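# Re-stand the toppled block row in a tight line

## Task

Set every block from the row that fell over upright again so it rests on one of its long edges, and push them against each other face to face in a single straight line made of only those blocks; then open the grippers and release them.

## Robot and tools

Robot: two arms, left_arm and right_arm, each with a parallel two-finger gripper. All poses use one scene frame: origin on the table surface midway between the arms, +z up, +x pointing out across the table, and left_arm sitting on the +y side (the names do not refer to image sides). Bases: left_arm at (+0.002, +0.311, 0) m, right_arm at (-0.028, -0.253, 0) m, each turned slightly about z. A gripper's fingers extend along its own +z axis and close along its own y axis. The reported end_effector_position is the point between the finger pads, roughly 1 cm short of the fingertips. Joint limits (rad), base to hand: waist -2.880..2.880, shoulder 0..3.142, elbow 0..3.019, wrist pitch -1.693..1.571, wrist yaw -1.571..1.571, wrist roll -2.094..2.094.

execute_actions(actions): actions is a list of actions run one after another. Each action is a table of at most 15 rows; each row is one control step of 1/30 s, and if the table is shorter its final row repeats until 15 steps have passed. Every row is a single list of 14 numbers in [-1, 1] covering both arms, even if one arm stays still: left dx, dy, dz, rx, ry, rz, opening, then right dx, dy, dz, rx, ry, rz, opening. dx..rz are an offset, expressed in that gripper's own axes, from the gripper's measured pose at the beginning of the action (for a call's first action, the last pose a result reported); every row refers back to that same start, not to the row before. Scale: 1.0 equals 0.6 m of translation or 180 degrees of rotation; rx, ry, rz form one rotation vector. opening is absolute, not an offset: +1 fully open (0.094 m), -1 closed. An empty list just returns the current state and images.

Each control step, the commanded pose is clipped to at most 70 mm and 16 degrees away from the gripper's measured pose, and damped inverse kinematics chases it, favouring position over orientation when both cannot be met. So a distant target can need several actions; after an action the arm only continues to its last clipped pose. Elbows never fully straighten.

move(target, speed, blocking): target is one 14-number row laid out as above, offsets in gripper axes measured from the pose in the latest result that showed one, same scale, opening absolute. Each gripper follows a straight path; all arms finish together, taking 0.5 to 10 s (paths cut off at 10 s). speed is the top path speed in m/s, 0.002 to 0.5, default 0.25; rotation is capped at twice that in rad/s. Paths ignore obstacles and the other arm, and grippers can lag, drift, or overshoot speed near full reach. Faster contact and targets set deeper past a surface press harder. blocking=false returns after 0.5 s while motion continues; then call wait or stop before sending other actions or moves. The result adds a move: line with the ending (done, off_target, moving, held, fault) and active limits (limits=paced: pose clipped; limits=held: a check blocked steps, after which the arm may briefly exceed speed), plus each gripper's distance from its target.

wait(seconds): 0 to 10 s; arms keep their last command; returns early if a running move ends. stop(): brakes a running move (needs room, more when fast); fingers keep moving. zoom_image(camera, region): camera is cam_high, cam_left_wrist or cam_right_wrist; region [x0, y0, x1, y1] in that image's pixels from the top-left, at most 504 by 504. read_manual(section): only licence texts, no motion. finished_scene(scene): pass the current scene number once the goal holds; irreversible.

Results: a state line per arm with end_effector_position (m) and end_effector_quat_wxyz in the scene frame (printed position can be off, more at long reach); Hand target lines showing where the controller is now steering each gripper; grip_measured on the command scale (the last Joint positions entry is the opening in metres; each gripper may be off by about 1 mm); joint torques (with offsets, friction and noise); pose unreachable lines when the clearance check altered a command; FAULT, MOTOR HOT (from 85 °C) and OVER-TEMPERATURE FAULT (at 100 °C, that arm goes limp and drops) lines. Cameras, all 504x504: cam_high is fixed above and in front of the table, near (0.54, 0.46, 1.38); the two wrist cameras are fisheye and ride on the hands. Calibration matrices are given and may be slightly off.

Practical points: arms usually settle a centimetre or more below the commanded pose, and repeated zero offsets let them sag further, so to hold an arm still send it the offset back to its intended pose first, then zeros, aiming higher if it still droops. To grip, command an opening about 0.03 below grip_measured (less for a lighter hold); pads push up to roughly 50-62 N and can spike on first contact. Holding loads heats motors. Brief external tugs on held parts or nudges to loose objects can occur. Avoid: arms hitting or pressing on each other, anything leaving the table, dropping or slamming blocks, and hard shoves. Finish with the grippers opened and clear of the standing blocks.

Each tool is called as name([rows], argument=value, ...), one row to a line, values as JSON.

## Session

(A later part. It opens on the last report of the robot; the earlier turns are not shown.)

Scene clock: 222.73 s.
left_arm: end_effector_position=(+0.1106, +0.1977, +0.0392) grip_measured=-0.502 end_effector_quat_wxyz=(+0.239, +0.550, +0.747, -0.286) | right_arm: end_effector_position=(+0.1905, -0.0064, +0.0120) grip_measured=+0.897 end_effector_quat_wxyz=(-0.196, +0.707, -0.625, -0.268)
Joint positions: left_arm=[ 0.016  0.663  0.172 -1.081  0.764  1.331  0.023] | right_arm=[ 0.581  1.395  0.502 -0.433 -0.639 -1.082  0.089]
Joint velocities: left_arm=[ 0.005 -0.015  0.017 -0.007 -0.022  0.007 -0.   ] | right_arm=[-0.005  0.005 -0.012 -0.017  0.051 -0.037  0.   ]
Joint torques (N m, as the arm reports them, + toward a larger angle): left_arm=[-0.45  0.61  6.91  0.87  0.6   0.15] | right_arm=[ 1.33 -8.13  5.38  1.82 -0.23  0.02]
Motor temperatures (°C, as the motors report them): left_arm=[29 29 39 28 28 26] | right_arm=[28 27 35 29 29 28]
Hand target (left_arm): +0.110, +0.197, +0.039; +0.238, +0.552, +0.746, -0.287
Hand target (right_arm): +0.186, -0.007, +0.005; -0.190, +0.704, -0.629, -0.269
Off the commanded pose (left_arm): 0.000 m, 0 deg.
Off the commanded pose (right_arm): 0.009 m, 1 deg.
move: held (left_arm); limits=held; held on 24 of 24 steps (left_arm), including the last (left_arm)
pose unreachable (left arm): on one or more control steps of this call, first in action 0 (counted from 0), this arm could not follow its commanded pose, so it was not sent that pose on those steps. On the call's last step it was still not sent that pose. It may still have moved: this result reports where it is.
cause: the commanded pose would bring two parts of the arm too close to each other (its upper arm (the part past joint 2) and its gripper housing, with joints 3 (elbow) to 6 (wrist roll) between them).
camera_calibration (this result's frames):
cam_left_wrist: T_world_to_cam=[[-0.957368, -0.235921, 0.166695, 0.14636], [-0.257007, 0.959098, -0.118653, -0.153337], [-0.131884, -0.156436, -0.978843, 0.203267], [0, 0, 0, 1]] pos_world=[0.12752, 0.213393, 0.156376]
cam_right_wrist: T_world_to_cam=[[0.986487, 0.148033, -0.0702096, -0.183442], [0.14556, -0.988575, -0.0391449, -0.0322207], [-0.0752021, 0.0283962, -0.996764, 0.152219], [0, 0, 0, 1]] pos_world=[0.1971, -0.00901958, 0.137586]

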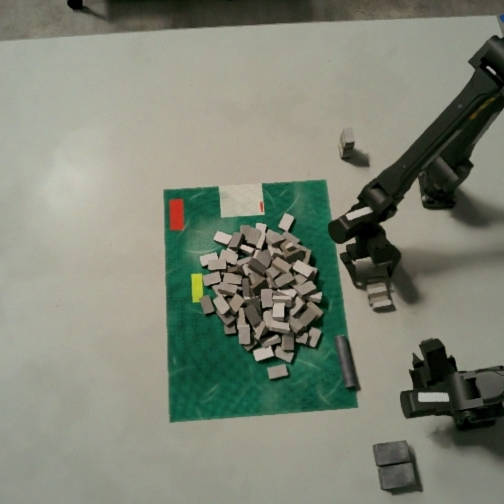

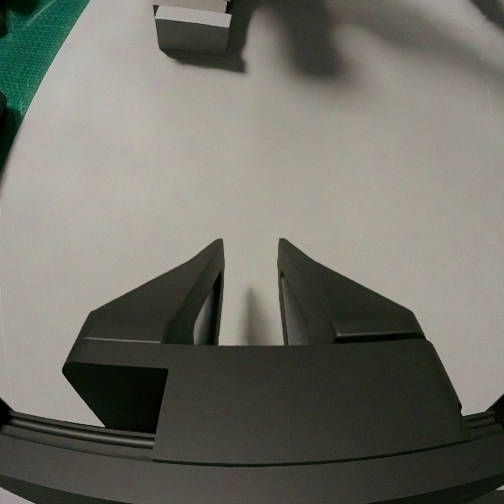

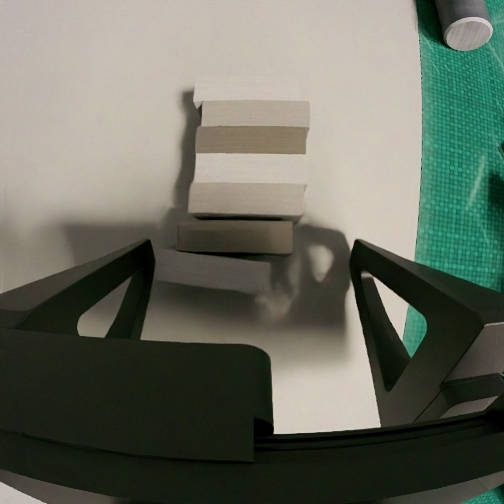

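Clamp, open, back off, push with narrow fingers.

move(target=[0,0,0,0,0,0,-0.5,0,0,0,0,0,0,-0.15])

move(target=[0,0,0,0,0,0,-0.5,0,0,0,0,0,0,0.5])

move(target=[0,0,0,0,0,0,-0.5,0.058,0,-0.048,0,0,0,0.5], speed=0.08)

move(target=[0,0,0,0,0,0,-0.5,0,0,0,0,0,0,-0.5])

move(target=[0,0,0,0,0,0,-0.5,-0.045,0,0.037,0,0,0,-0.5], speed=0.03)

move(target=[0,0,0,0,0,0,-0.5,0.03,0,-0.07,0,0,0,-0.5], speed=0.08)

Scene clock: 232.20 s.
left_arm: end_effector_position=(+0.1106, +0.1977, +0.0392) grip_measured=-0.502 end_effector_quat_wxyz=(+0.239, +0.550, +0.747, -0.286) | right_arm: end_effector_position=(+0.1905, -0.0064, +0.0119) grip_measured=-0.079 end_effector_quat_wxyz=(-0.196, +0.706, -0.626, -0.268)
Joint positions: left_arm=[ 0.016  0.663  0.172 -1.081  0.764  1.331  0.023] | right_arm=[ 0.581  1.395  0.502 -0.433 -0.637 -1.08   0.043]
Joint velocities: left_arm=[-0.005  0.005 -0.007 -0.002  0.022  0.051 -0.001] | right_arm=[-0.015 -0.015 -0.002 -0.012 -0.051  0.066 -0.   ]
Joint torques (N m, as the arm reports them, + toward a larger angle): left_arm=[-0.35  0.56  6.92  0.86  0.61  0.16] | right_arm=[  0.95 -10.25   6.52   0.8   -0.39  -0.14]
Motor temperatures (°C, as the motors report them): left_arm=[29 29 39 28 28 26] | right_arm=[28 27 34 29 29 28]
Hand target (left_arm): +0.110, +0.197, +0.039; +0.238, +0.552, +0.746, -0.287
Hand target (right_arm): +0.190, -0.006, +0.012; -0.196, +0.707, -0.625, -0.268
Off the commanded pose (left_arm): 0.000 m, 0 deg.
Off the commanded pose (right_arm): 0.000 m, 0 deg.
move: held (left_arm); limits=held; held on 21 of 21 steps (left_arm), including the last (left_arm)
pose unreachable (left arm): on one or more control steps of this call, first in action 0 (counted from 0), this arm could not follow its commanded pose, so it was not sent that pose on those steps. On the call's last step it was still not sent that pose. It may still have moved: this result reports where it is.
cause: the commanded pose would bring two parts of the arm too close to each other (its upper arm (the part past joint 2) and its gripper housing, with joints 3 (elbow) to 6 (wrist roll) between them).
camera_calibration (this result's frames):
cam_left_wrist: T_world_to_cam=[[-0.957368, -0.235921, 0.166695, 0.14636], [-0.257007, 0.959098, -0.118653, -0.153337], [-0.131884, -0.156436, -0.978843, 0.203267], [0, 0, 0, 1]] pos_world=[0.12752, 0.213393, 0.156376]
cam_right_wrist: T_world_to_cam=[[0.986725, 0.146003, -0.0711084, -0.183573], [0.143577, -0.988904, -0.0381442, -0.0318706], [-0.0758886, 0.0274284, -0.996739, 0.152255], [0, 0, 0, 1]] pos_world=[0.197266, -0.00889086, 0.13749]

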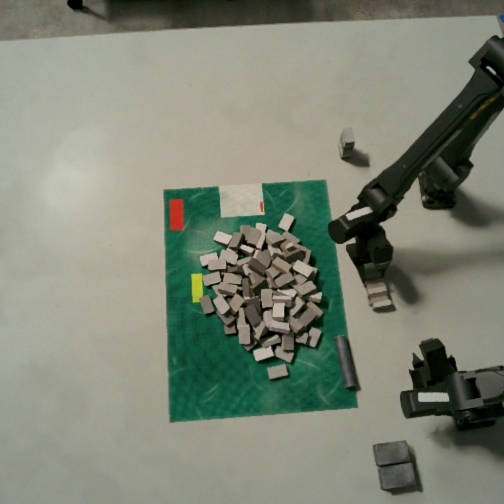

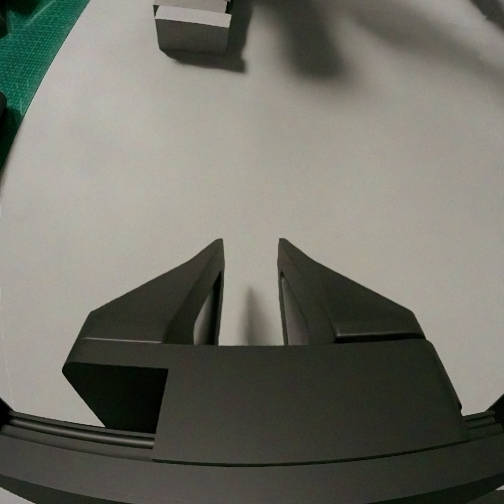

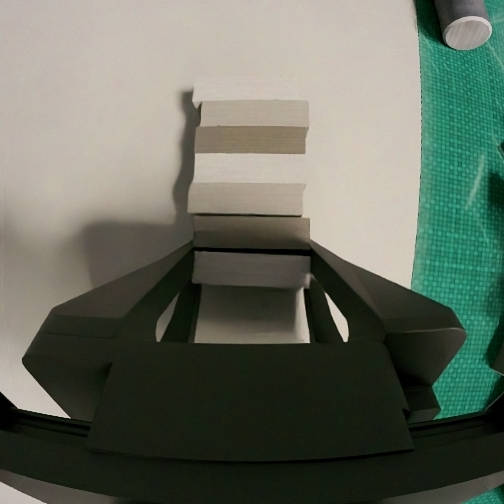

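Scene clock: 232.70 s.
left_arm: end_effector_position=(+0.1106, +0.1977, +0.0392) grip_measured=-0.502 end_effector_quat_wxyz=(+0.239, +0.550, +0.747, -0.286) | right_arm: end_effector_position=(+0.1905, -0.0064, +0.0119) grip_measured=+0.497 end_effector_quat_wxyz=(-0.196, +0.706, -0.626, -0.268)
Joint positions: left_arm=[ 0.016  0.663  0.172 -1.081  0.764  1.331  0.023] | right_arm=[ 0.581  1.395  0.502 -0.433 -0.637 -1.08   0.07 ]
Joint velocities: left_arm=[ 0.005 -0.005  0.007 -0.012 -0.095 -0.051  0.   ] | right_arm=[-0.015  0.005  0.012 -0.012 -0.051 -0.081 -0.002]
Joint torques (N m, as the arm reports them, + toward a larger angle): left_arm=[-0.71  0.46  6.93  0.81  0.58  0.14] | right_arm=[ 1.29 -9.25  6.45  0.92 -0.4  -0.12]
Motor temperatures (°C, as the motors report them): left_arm=[29 29 39 28 28 26] | right_arm=[28 27 34 29 29 28]
Hand target (left_arm): +0.110, +0.197, +0.039; +0.238, +0.552, +0.746, -0.287
Hand target (right_arm): +0.191, -0.006, +0.012; -0.196, +0.706, -0.626, -0.268
Off the commanded pose (left_arm): 0.000 m, 0 deg.
Off the commanded pose (right_arm): 0.000 m, 0 deg.
move: held (left_arm); limits=held; held on 15 of 15 steps (left_arm), including the last (left_arm)
pose unreachable (left arm): on one or more control steps of this call, first in action 0 (counted from 0), this arm could not follow its commanded pose, so it was not sent that pose on those steps. On the call's last step it was still not sent that pose. It may still have moved: this result reports where it is.
cause: the commanded pose would bring two parts of the arm too close to each other (its upper arm (the part past joint 2) and its gripper housing, with joints 3 (elbow) to 6 (wrist roll) between them).
camera_calibration (this result's frames):
cam_left_wrist: T_world_to_cam=[[-0.957368, -0.235921, 0.166695, 0.14636], [-0.257007, 0.959098, -0.118653, -0.153337], [-0.131884, -0.156436, -0.978843, 0.203267], [0, 0, 0, 1]] pos_world=[0.12752, 0.213393, 0.156376]
cam_right_wrist: T_world_to_cam=[[0.986725, 0.146003, -0.0711084, -0.183573], [0.143577, -0.988904, -0.0381442, -0.0318706], [-0.0758886, 0.0274284, -0.996739, 0.152255], [0, 0, 0, 1]] pos_world=[0.197266, -0.00889086, 0.13749]

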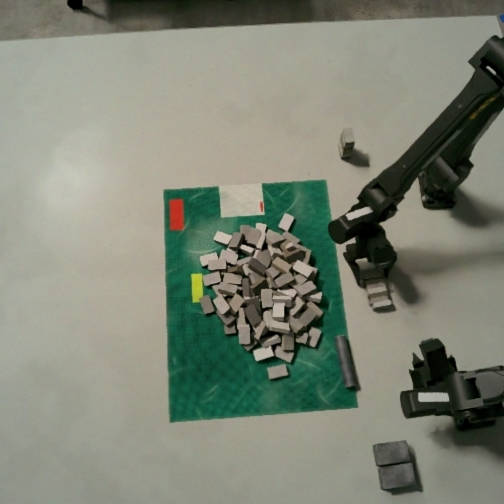

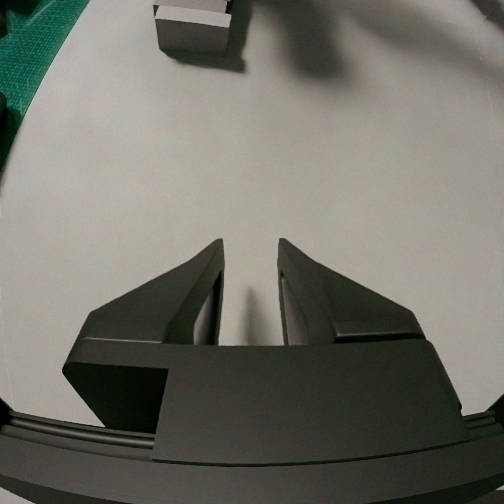

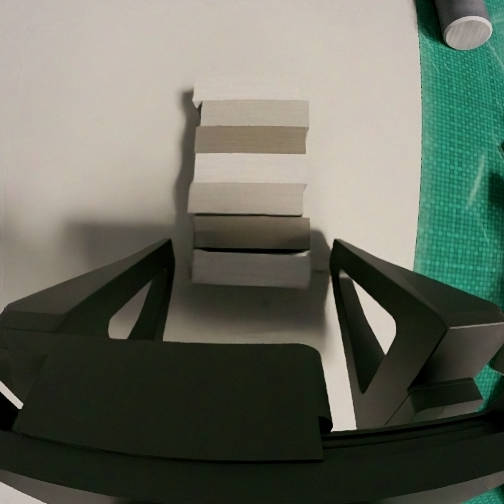

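Scene clock: 233.73 s.
left_arm: end_effector_position=(+0.1106, +0.1977, +0.0392) grip_measured=-0.502 end_effector_quat_wxyz=(+0.239, +0.550, +0.747, -0.286) | right_arm: end_effector_position=(+0.2027, -0.0478, +0.0121) grip_measured=+0.497 end_effector_quat_wxyz=(-0.199, +0.705, -0.627, -0.267)
Joint positions: left_arm=[ 0.016  0.663  0.172 -1.081  0.764  1.331  0.023] | right_arm=[ 0.426  1.389  0.502 -0.546 -0.667 -1.264  0.07 ]
Joint velocities: left_arm=[-0.015 -0.005 -0.002 -0.002 -0.037  0.037 -0.   ] | right_arm=[-0.015 -0.005 -0.002 -0.012  0.037 -0.11  -0.   ]
Joint torques (N m, as the arm reports them, + toward a larger angle): left_arm=[-0.51  0.95  6.89  0.84  0.57  0.17] | right_arm=[  1.06 -10.05   5.68   0.13  -0.49  -0.17]
Motor temperatures (°C, as the motors report them): left_arm=[29 29 39 28 28 26] | right_arm=[28 27 34 29 29 28]
Hand target (left_arm): +0.110, +0.197, +0.039; +0.238, +0.552, +0.746, -0.287
Hand target (right_arm): +0.197, -0.051, +0.012; -0.196, +0.706, -0.625, -0.270
Off the commanded pose (left_arm): 0.000 m, 0 deg.
Off the commanded pose (right_arm): 0.007 m, 0 deg.
move: held (left_arm); limits=held; held on 31 of 31 steps (left_arm), including the last (left_arm)
pose unreachable (left arm): on one or more control steps of this call, first in action 0 (counted from 0), this arm could not follow its commanded pose, so it was not sent that pose on those steps. On the call's last step it was still not sent that pose. It may still have moved: this result reports where it is.
cause: the commanded pose would bring two parts of the arm too close to each other (its upper arm (the part past joint 2) and its gripper housing, with joints 3 (elbow) to 6 (wrist roll) between them).
camera_calibration (this result's frames):
cam_left_wrist: T_world_to_cam=[[-0.957368, -0.235921, 0.166695, 0.14636], [-0.257007, 0.959098, -0.118653, -0.153337], [-0.131884, -0.156436, -0.978843, 0.203267], [0, 0, 0, 1]] pos_world=[0.12752, 0.213393, 0.156376]
cam_right_wrist: T_world_to_cam=[[0.987733, 0.141034, -0.067024, -0.190038], [0.138524, -0.98952, -0.0407611, -0.073591], [-0.0720703, 0.0309767, -0.996918, 0.153849], [0, 0, 0, 1]] pos_world=[0.208989, -0.0507836, 0.137638]

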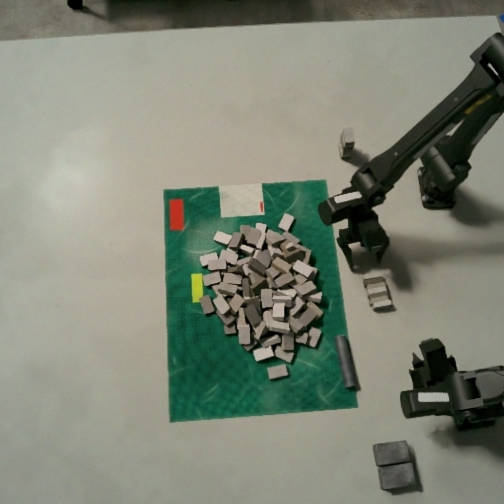

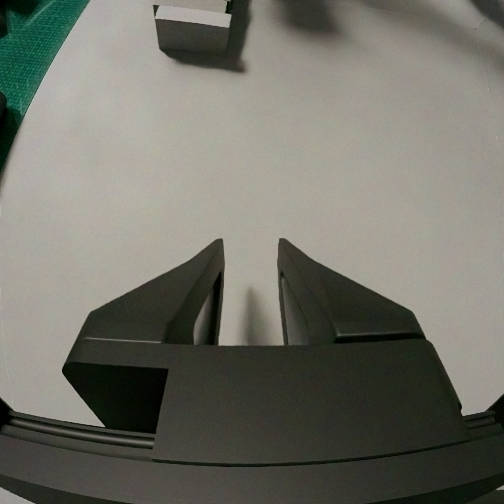

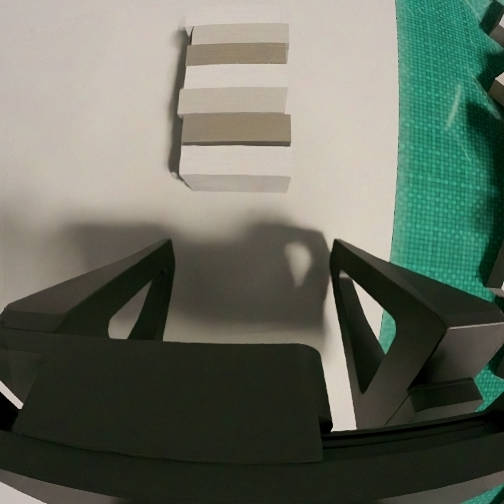

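Scene clock: 234.23 s.
left_arm: end_effector_position=(+0.1106, +0.1977, +0.0392) grip_measured=-0.502 end_effector_quat_wxyz=(+0.239, +0.550, +0.747, -0.286) | right_arm: end_effector_position=(+0.2027, -0.0478, +0.0121) grip_measured=-0.497 end_effector_quat_wxyz=(-0.199, +0.705, -0.627, -0.267)
Joint positions: left_arm=[ 0.016  0.663  0.172 -1.081  0.764  1.331  0.023] | right_arm=[ 0.426  1.389  0.502 -0.546 -0.667 -1.265  0.024]
Joint velocities: left_arm=[-0.005 -0.005 -0.022 -0.022  0.037  0.007  0.   ] | right_arm=[-0.005 -0.015  0.002  0.002  0.11   0.007  0.   ]
Joint torques (N m, as the arm reports them, + toward a larger angle): left_arm=[-0.48  0.71  6.84  0.83  0.6   0.14] | right_arm=[ 0.6  -9.18  6.32  0.55 -0.38 -0.06]
Motor temperatures (°C, as the motors report them): left_arm=[29 29 39 28 28 26] | right_arm=[28 27 34 29 29 28]
Hand target (left_arm): +0.110, +0.197, +0.039; +0.238, +0.552, +0.746, -0.287
Hand target (right_arm): +0.203, -0.048, +0.012; -0.199, +0.705, -0.627, -0.267
Off the commanded pose (left_arm): 0.000 m, 0 deg.
Off the commanded pose (right_arm): 0.000 m, 0 deg.
move: held (left_arm); limits=held; held on 15 of 15 steps (left_arm), including the last (left_arm)
pose unreachable (left arm): on one or more control steps of this call, first in action 0 (counted from 0), this arm could not follow its commanded pose, so it was not sent that pose on those steps. On the call's last step it was still not sent that pose. It may still have moved: this result reports where it is.
cause: the commanded pose would bring two parts of the arm too close to each other (its upper arm (the part past joint 2) and its gripper housing, with joints 3 (elbow) to 6 (wrist roll) between them).
camera_calibration (this result's frames):
cam_left_wrist: T_world_to_cam=[[-0.957368, -0.235921, 0.166695, 0.14636], [-0.257007, 0.959098, -0.118653, -0.153337], [-0.131884, -0.156436, -0.978843, 0.203267], [0, 0, 0, 1]] pos_world=[0.12752, 0.213393, 0.156376]
cam_right_wrist: T_world_to_cam=[[0.987707, 0.141331, -0.0667854, -0.190022], [0.138827, -0.989477, -0.0407765, -0.0736503], [-0.0718456, 0.0310036, -0.996934, 0.153805], [0, 0, 0, 1]] pos_world=[0.208961, -0.0507878, 0.137639]

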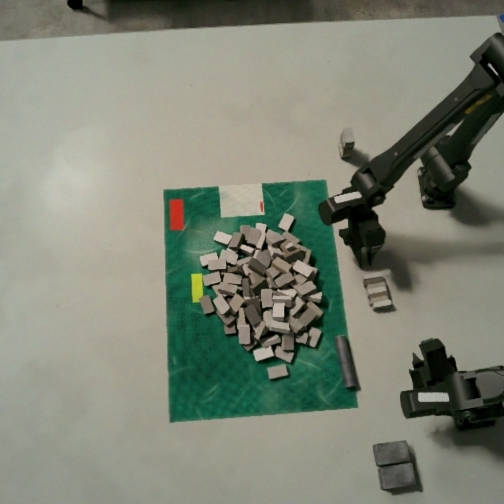

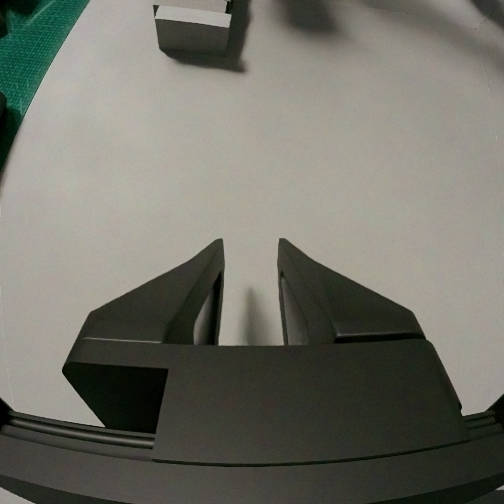

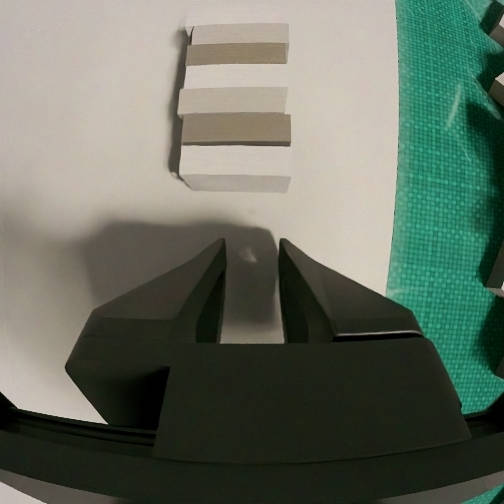

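Scene clock: 235.67 s.
left_arm: end_effector_position=(+0.1106, +0.1977, +0.0392) grip_measured=-0.502 end_effector_quat_wxyz=(+0.239, +0.550, +0.747, -0.286) | right_arm: end_effector_position=(+0.1956, -0.0215, +0.0116) grip_measured=-0.497 end_effector_quat_wxyz=(-0.193, +0.702, -0.632, -0.264)
Joint positions: left_arm=[ 0.016  0.663  0.172 -1.081  0.764  1.331  0.023] | right_arm=[ 0.53   1.389  0.502 -0.476 -0.638 -1.127  0.024]
Joint velocities: left_arm=[ 0.005 -0.005 -0.032  0.002 -0.007  0.037  0.   ] | right_arm=[ 0.005 -0.015 -0.012 -0.007  0.007 -0.051 -0.001]
Joint torques (N m, as the arm reports them, + toward a larger angle): left_arm=[-0.82  0.54  6.83  0.79  0.59  0.17] | right_arm=[ 2.83 -8.66  6.97  1.89 -0.56  0.02]
Motor temperatures (°C, as the motors report them): left_arm=[29 29 39 28 28 26] | right_arm=[28 27 33 29 29 28]
Hand target (left_arm): +0.110, +0.197, +0.039; +0.238, +0.552, +0.746, -0.287
Hand target (right_arm): +0.198, -0.013, +0.012; -0.199, +0.705, -0.627, -0.266
Off the commanded pose (left_arm): 0.000 m, 0 deg.
Off the commanded pose (right_arm): 0.009 m, 1 deg.
move: held (left_arm); limits=held; held on 43 of 43 steps (left_arm), including the last (left_arm)
pose unreachable (left arm): on one or more control steps of this call, first in action 0 (counted from 0), this arm could not follow its commanded pose, so it was not sent that pose on those steps. On the call's last step it was still not sent that pose. It may still have moved: this result reports where it is.
cause: the commanded pose would bring two parts of the arm too close to each other (its upper arm (the part past joint 2) and its gripper housing, with joints 3 (elbow) to 6 (wrist roll) between them).
camera_calibration (this result's frames):
cam_left_wrist: T_world_to_cam=[[-0.957368, -0.235921, 0.166695, 0.14636], [-0.257007, 0.959098, -0.118653, -0.153337], [-0.131884, -0.156436, -0.978843, 0.203267], [0, 0, 0, 1]] pos_world=[0.12752, 0.213393, 0.156376]
cam_right_wrist: T_world_to_cam=[[0.988341, 0.131744, -0.0763248, -0.186882], [0.129975, -0.99113, -0.0277211, -0.0451126], [-0.0792998, 0.0174775, -0.996698, 0.153198], [0, 0, 0, 1]] pos_world=[0.202716, -0.0227692, 0.137178]

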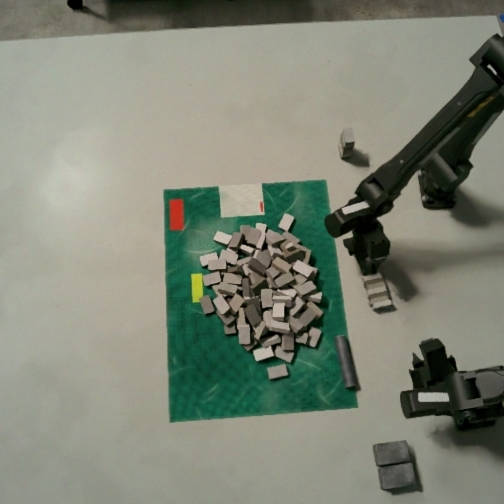

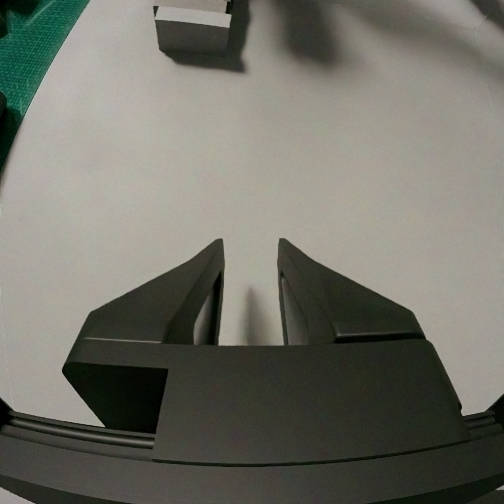

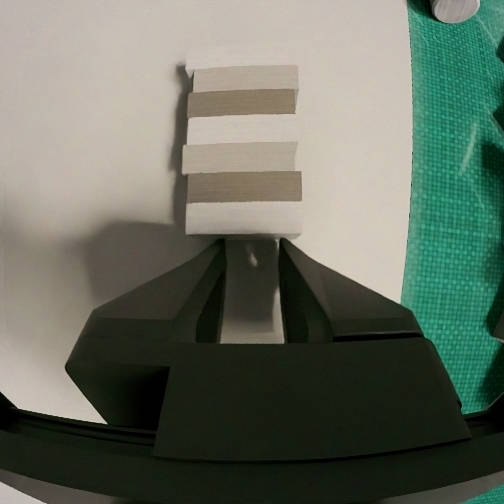

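Scene clock: 236.70 s.
left_arm: end_effector_position=(+0.1106, +0.1977, +0.0392) grip_measured=-0.502 end_effector_quat_wxyz=(+0.239, +0.550, +0.747, -0.286) | right_arm: end_effector_position=(+0.1941, -0.0631, +0.0258) grip_measured=-0.497 end_effector_quat_wxyz=(-0.184, +0.699, -0.637, -0.269)
Joint positions: left_arm=[ 0.016  0.663  0.172 -1.081  0.764  1.331  0.023] | right_arm=[ 0.39   1.322  0.502 -0.666 -0.66  -1.296  0.024]
Joint velocities: left_arm=[-0.015 -0.005 -0.007  0.007  0.007  0.022  0.   ] | right_arm=[ 0.005 -0.005 -0.002 -0.002 -0.007 -0.066 -0.001]
Joint torques (N m, as the arm reports them, + toward a larger angle): left_arm=[-0.11  1.    6.77  0.81  0.61  0.15] | right_arm=[  0.34 -10.05   8.75  -0.15  -0.51  -0.23]
Motor temperatures (°C, as the motors report them): left_arm=[29 29 39 28 28 26] | right_arm=[28 27 33 29 29 28]
Hand target (left_arm): +0.110, +0.197, +0.039; +0.238, +0.552, +0.746, -0.287
Hand target (right_arm): +0.202, -0.062, +0.034; -0.193, +0.702, -0.632, -0.266
Off the commanded pose (left_arm): 0.000 m, 0 deg.
Off the commanded pose (right_arm): 0.011 m, 1 deg.
move: held (left_arm), off_target (right_arm); limits=held; held on 31 of 31 steps (left_arm), including the last (left_arm)
pose unreachable (left arm): on one or more control steps of this call, first in action 0 (counted from 0), this arm could not follow its commanded pose, so it was not sent that pose on those steps. On the call's last step it was still not sent that pose. It may still have moved: this result reports where it is.
cause: the commanded pose would bring two parts of the arm too close to each other (its upper arm (the part past joint 2) and its gripper housing, with joints 3 (elbow) to 6 (wrist roll) between them).
camera_calibration (this result's frames):
cam_left_wrist: T_world_to_cam=[[-0.957368, -0.235921, 0.166695, 0.14636], [-0.257007, 0.959098, -0.118653, -0.153337], [-0.131884, -0.156436, -0.978843, 0.203267], [0, 0, 0, 1]] pos_world=[0.12752, 0.213393, 0.156376]
cam_right_wrist: T_world_to_cam=[[0.987145, 0.12653, -0.0976463, -0.178389], [0.124811, -0.991901, -0.0235467, -0.0848906], [-0.0998348, 0.0110567, -0.994943, 0.171451], [0, 0, 0, 1]] pos_world=[0.203807, -0.0635272, 0.151166]

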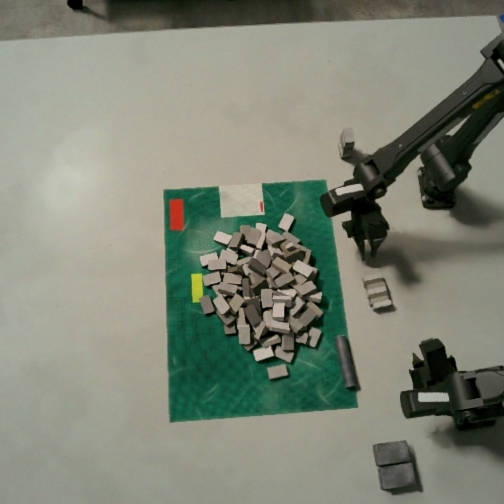

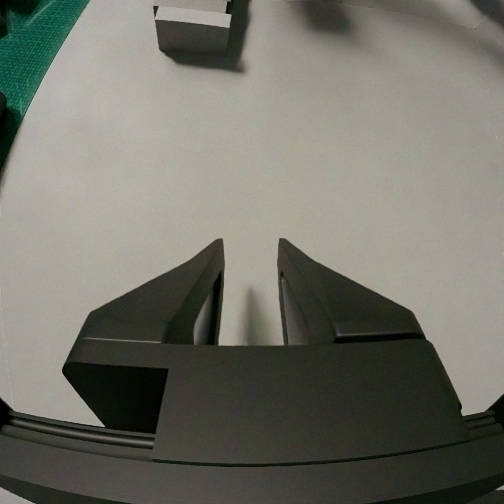

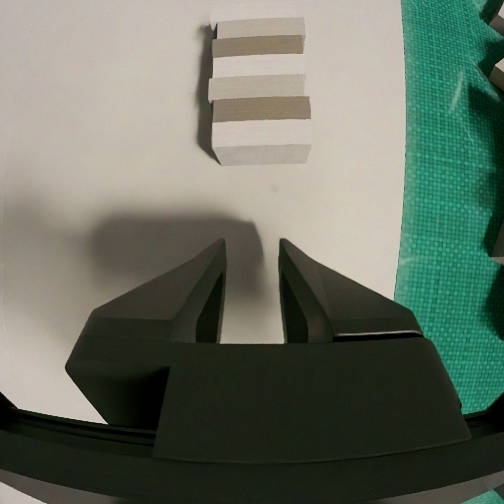

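finished_scene(scene=1)

The scene is finished: the task was done.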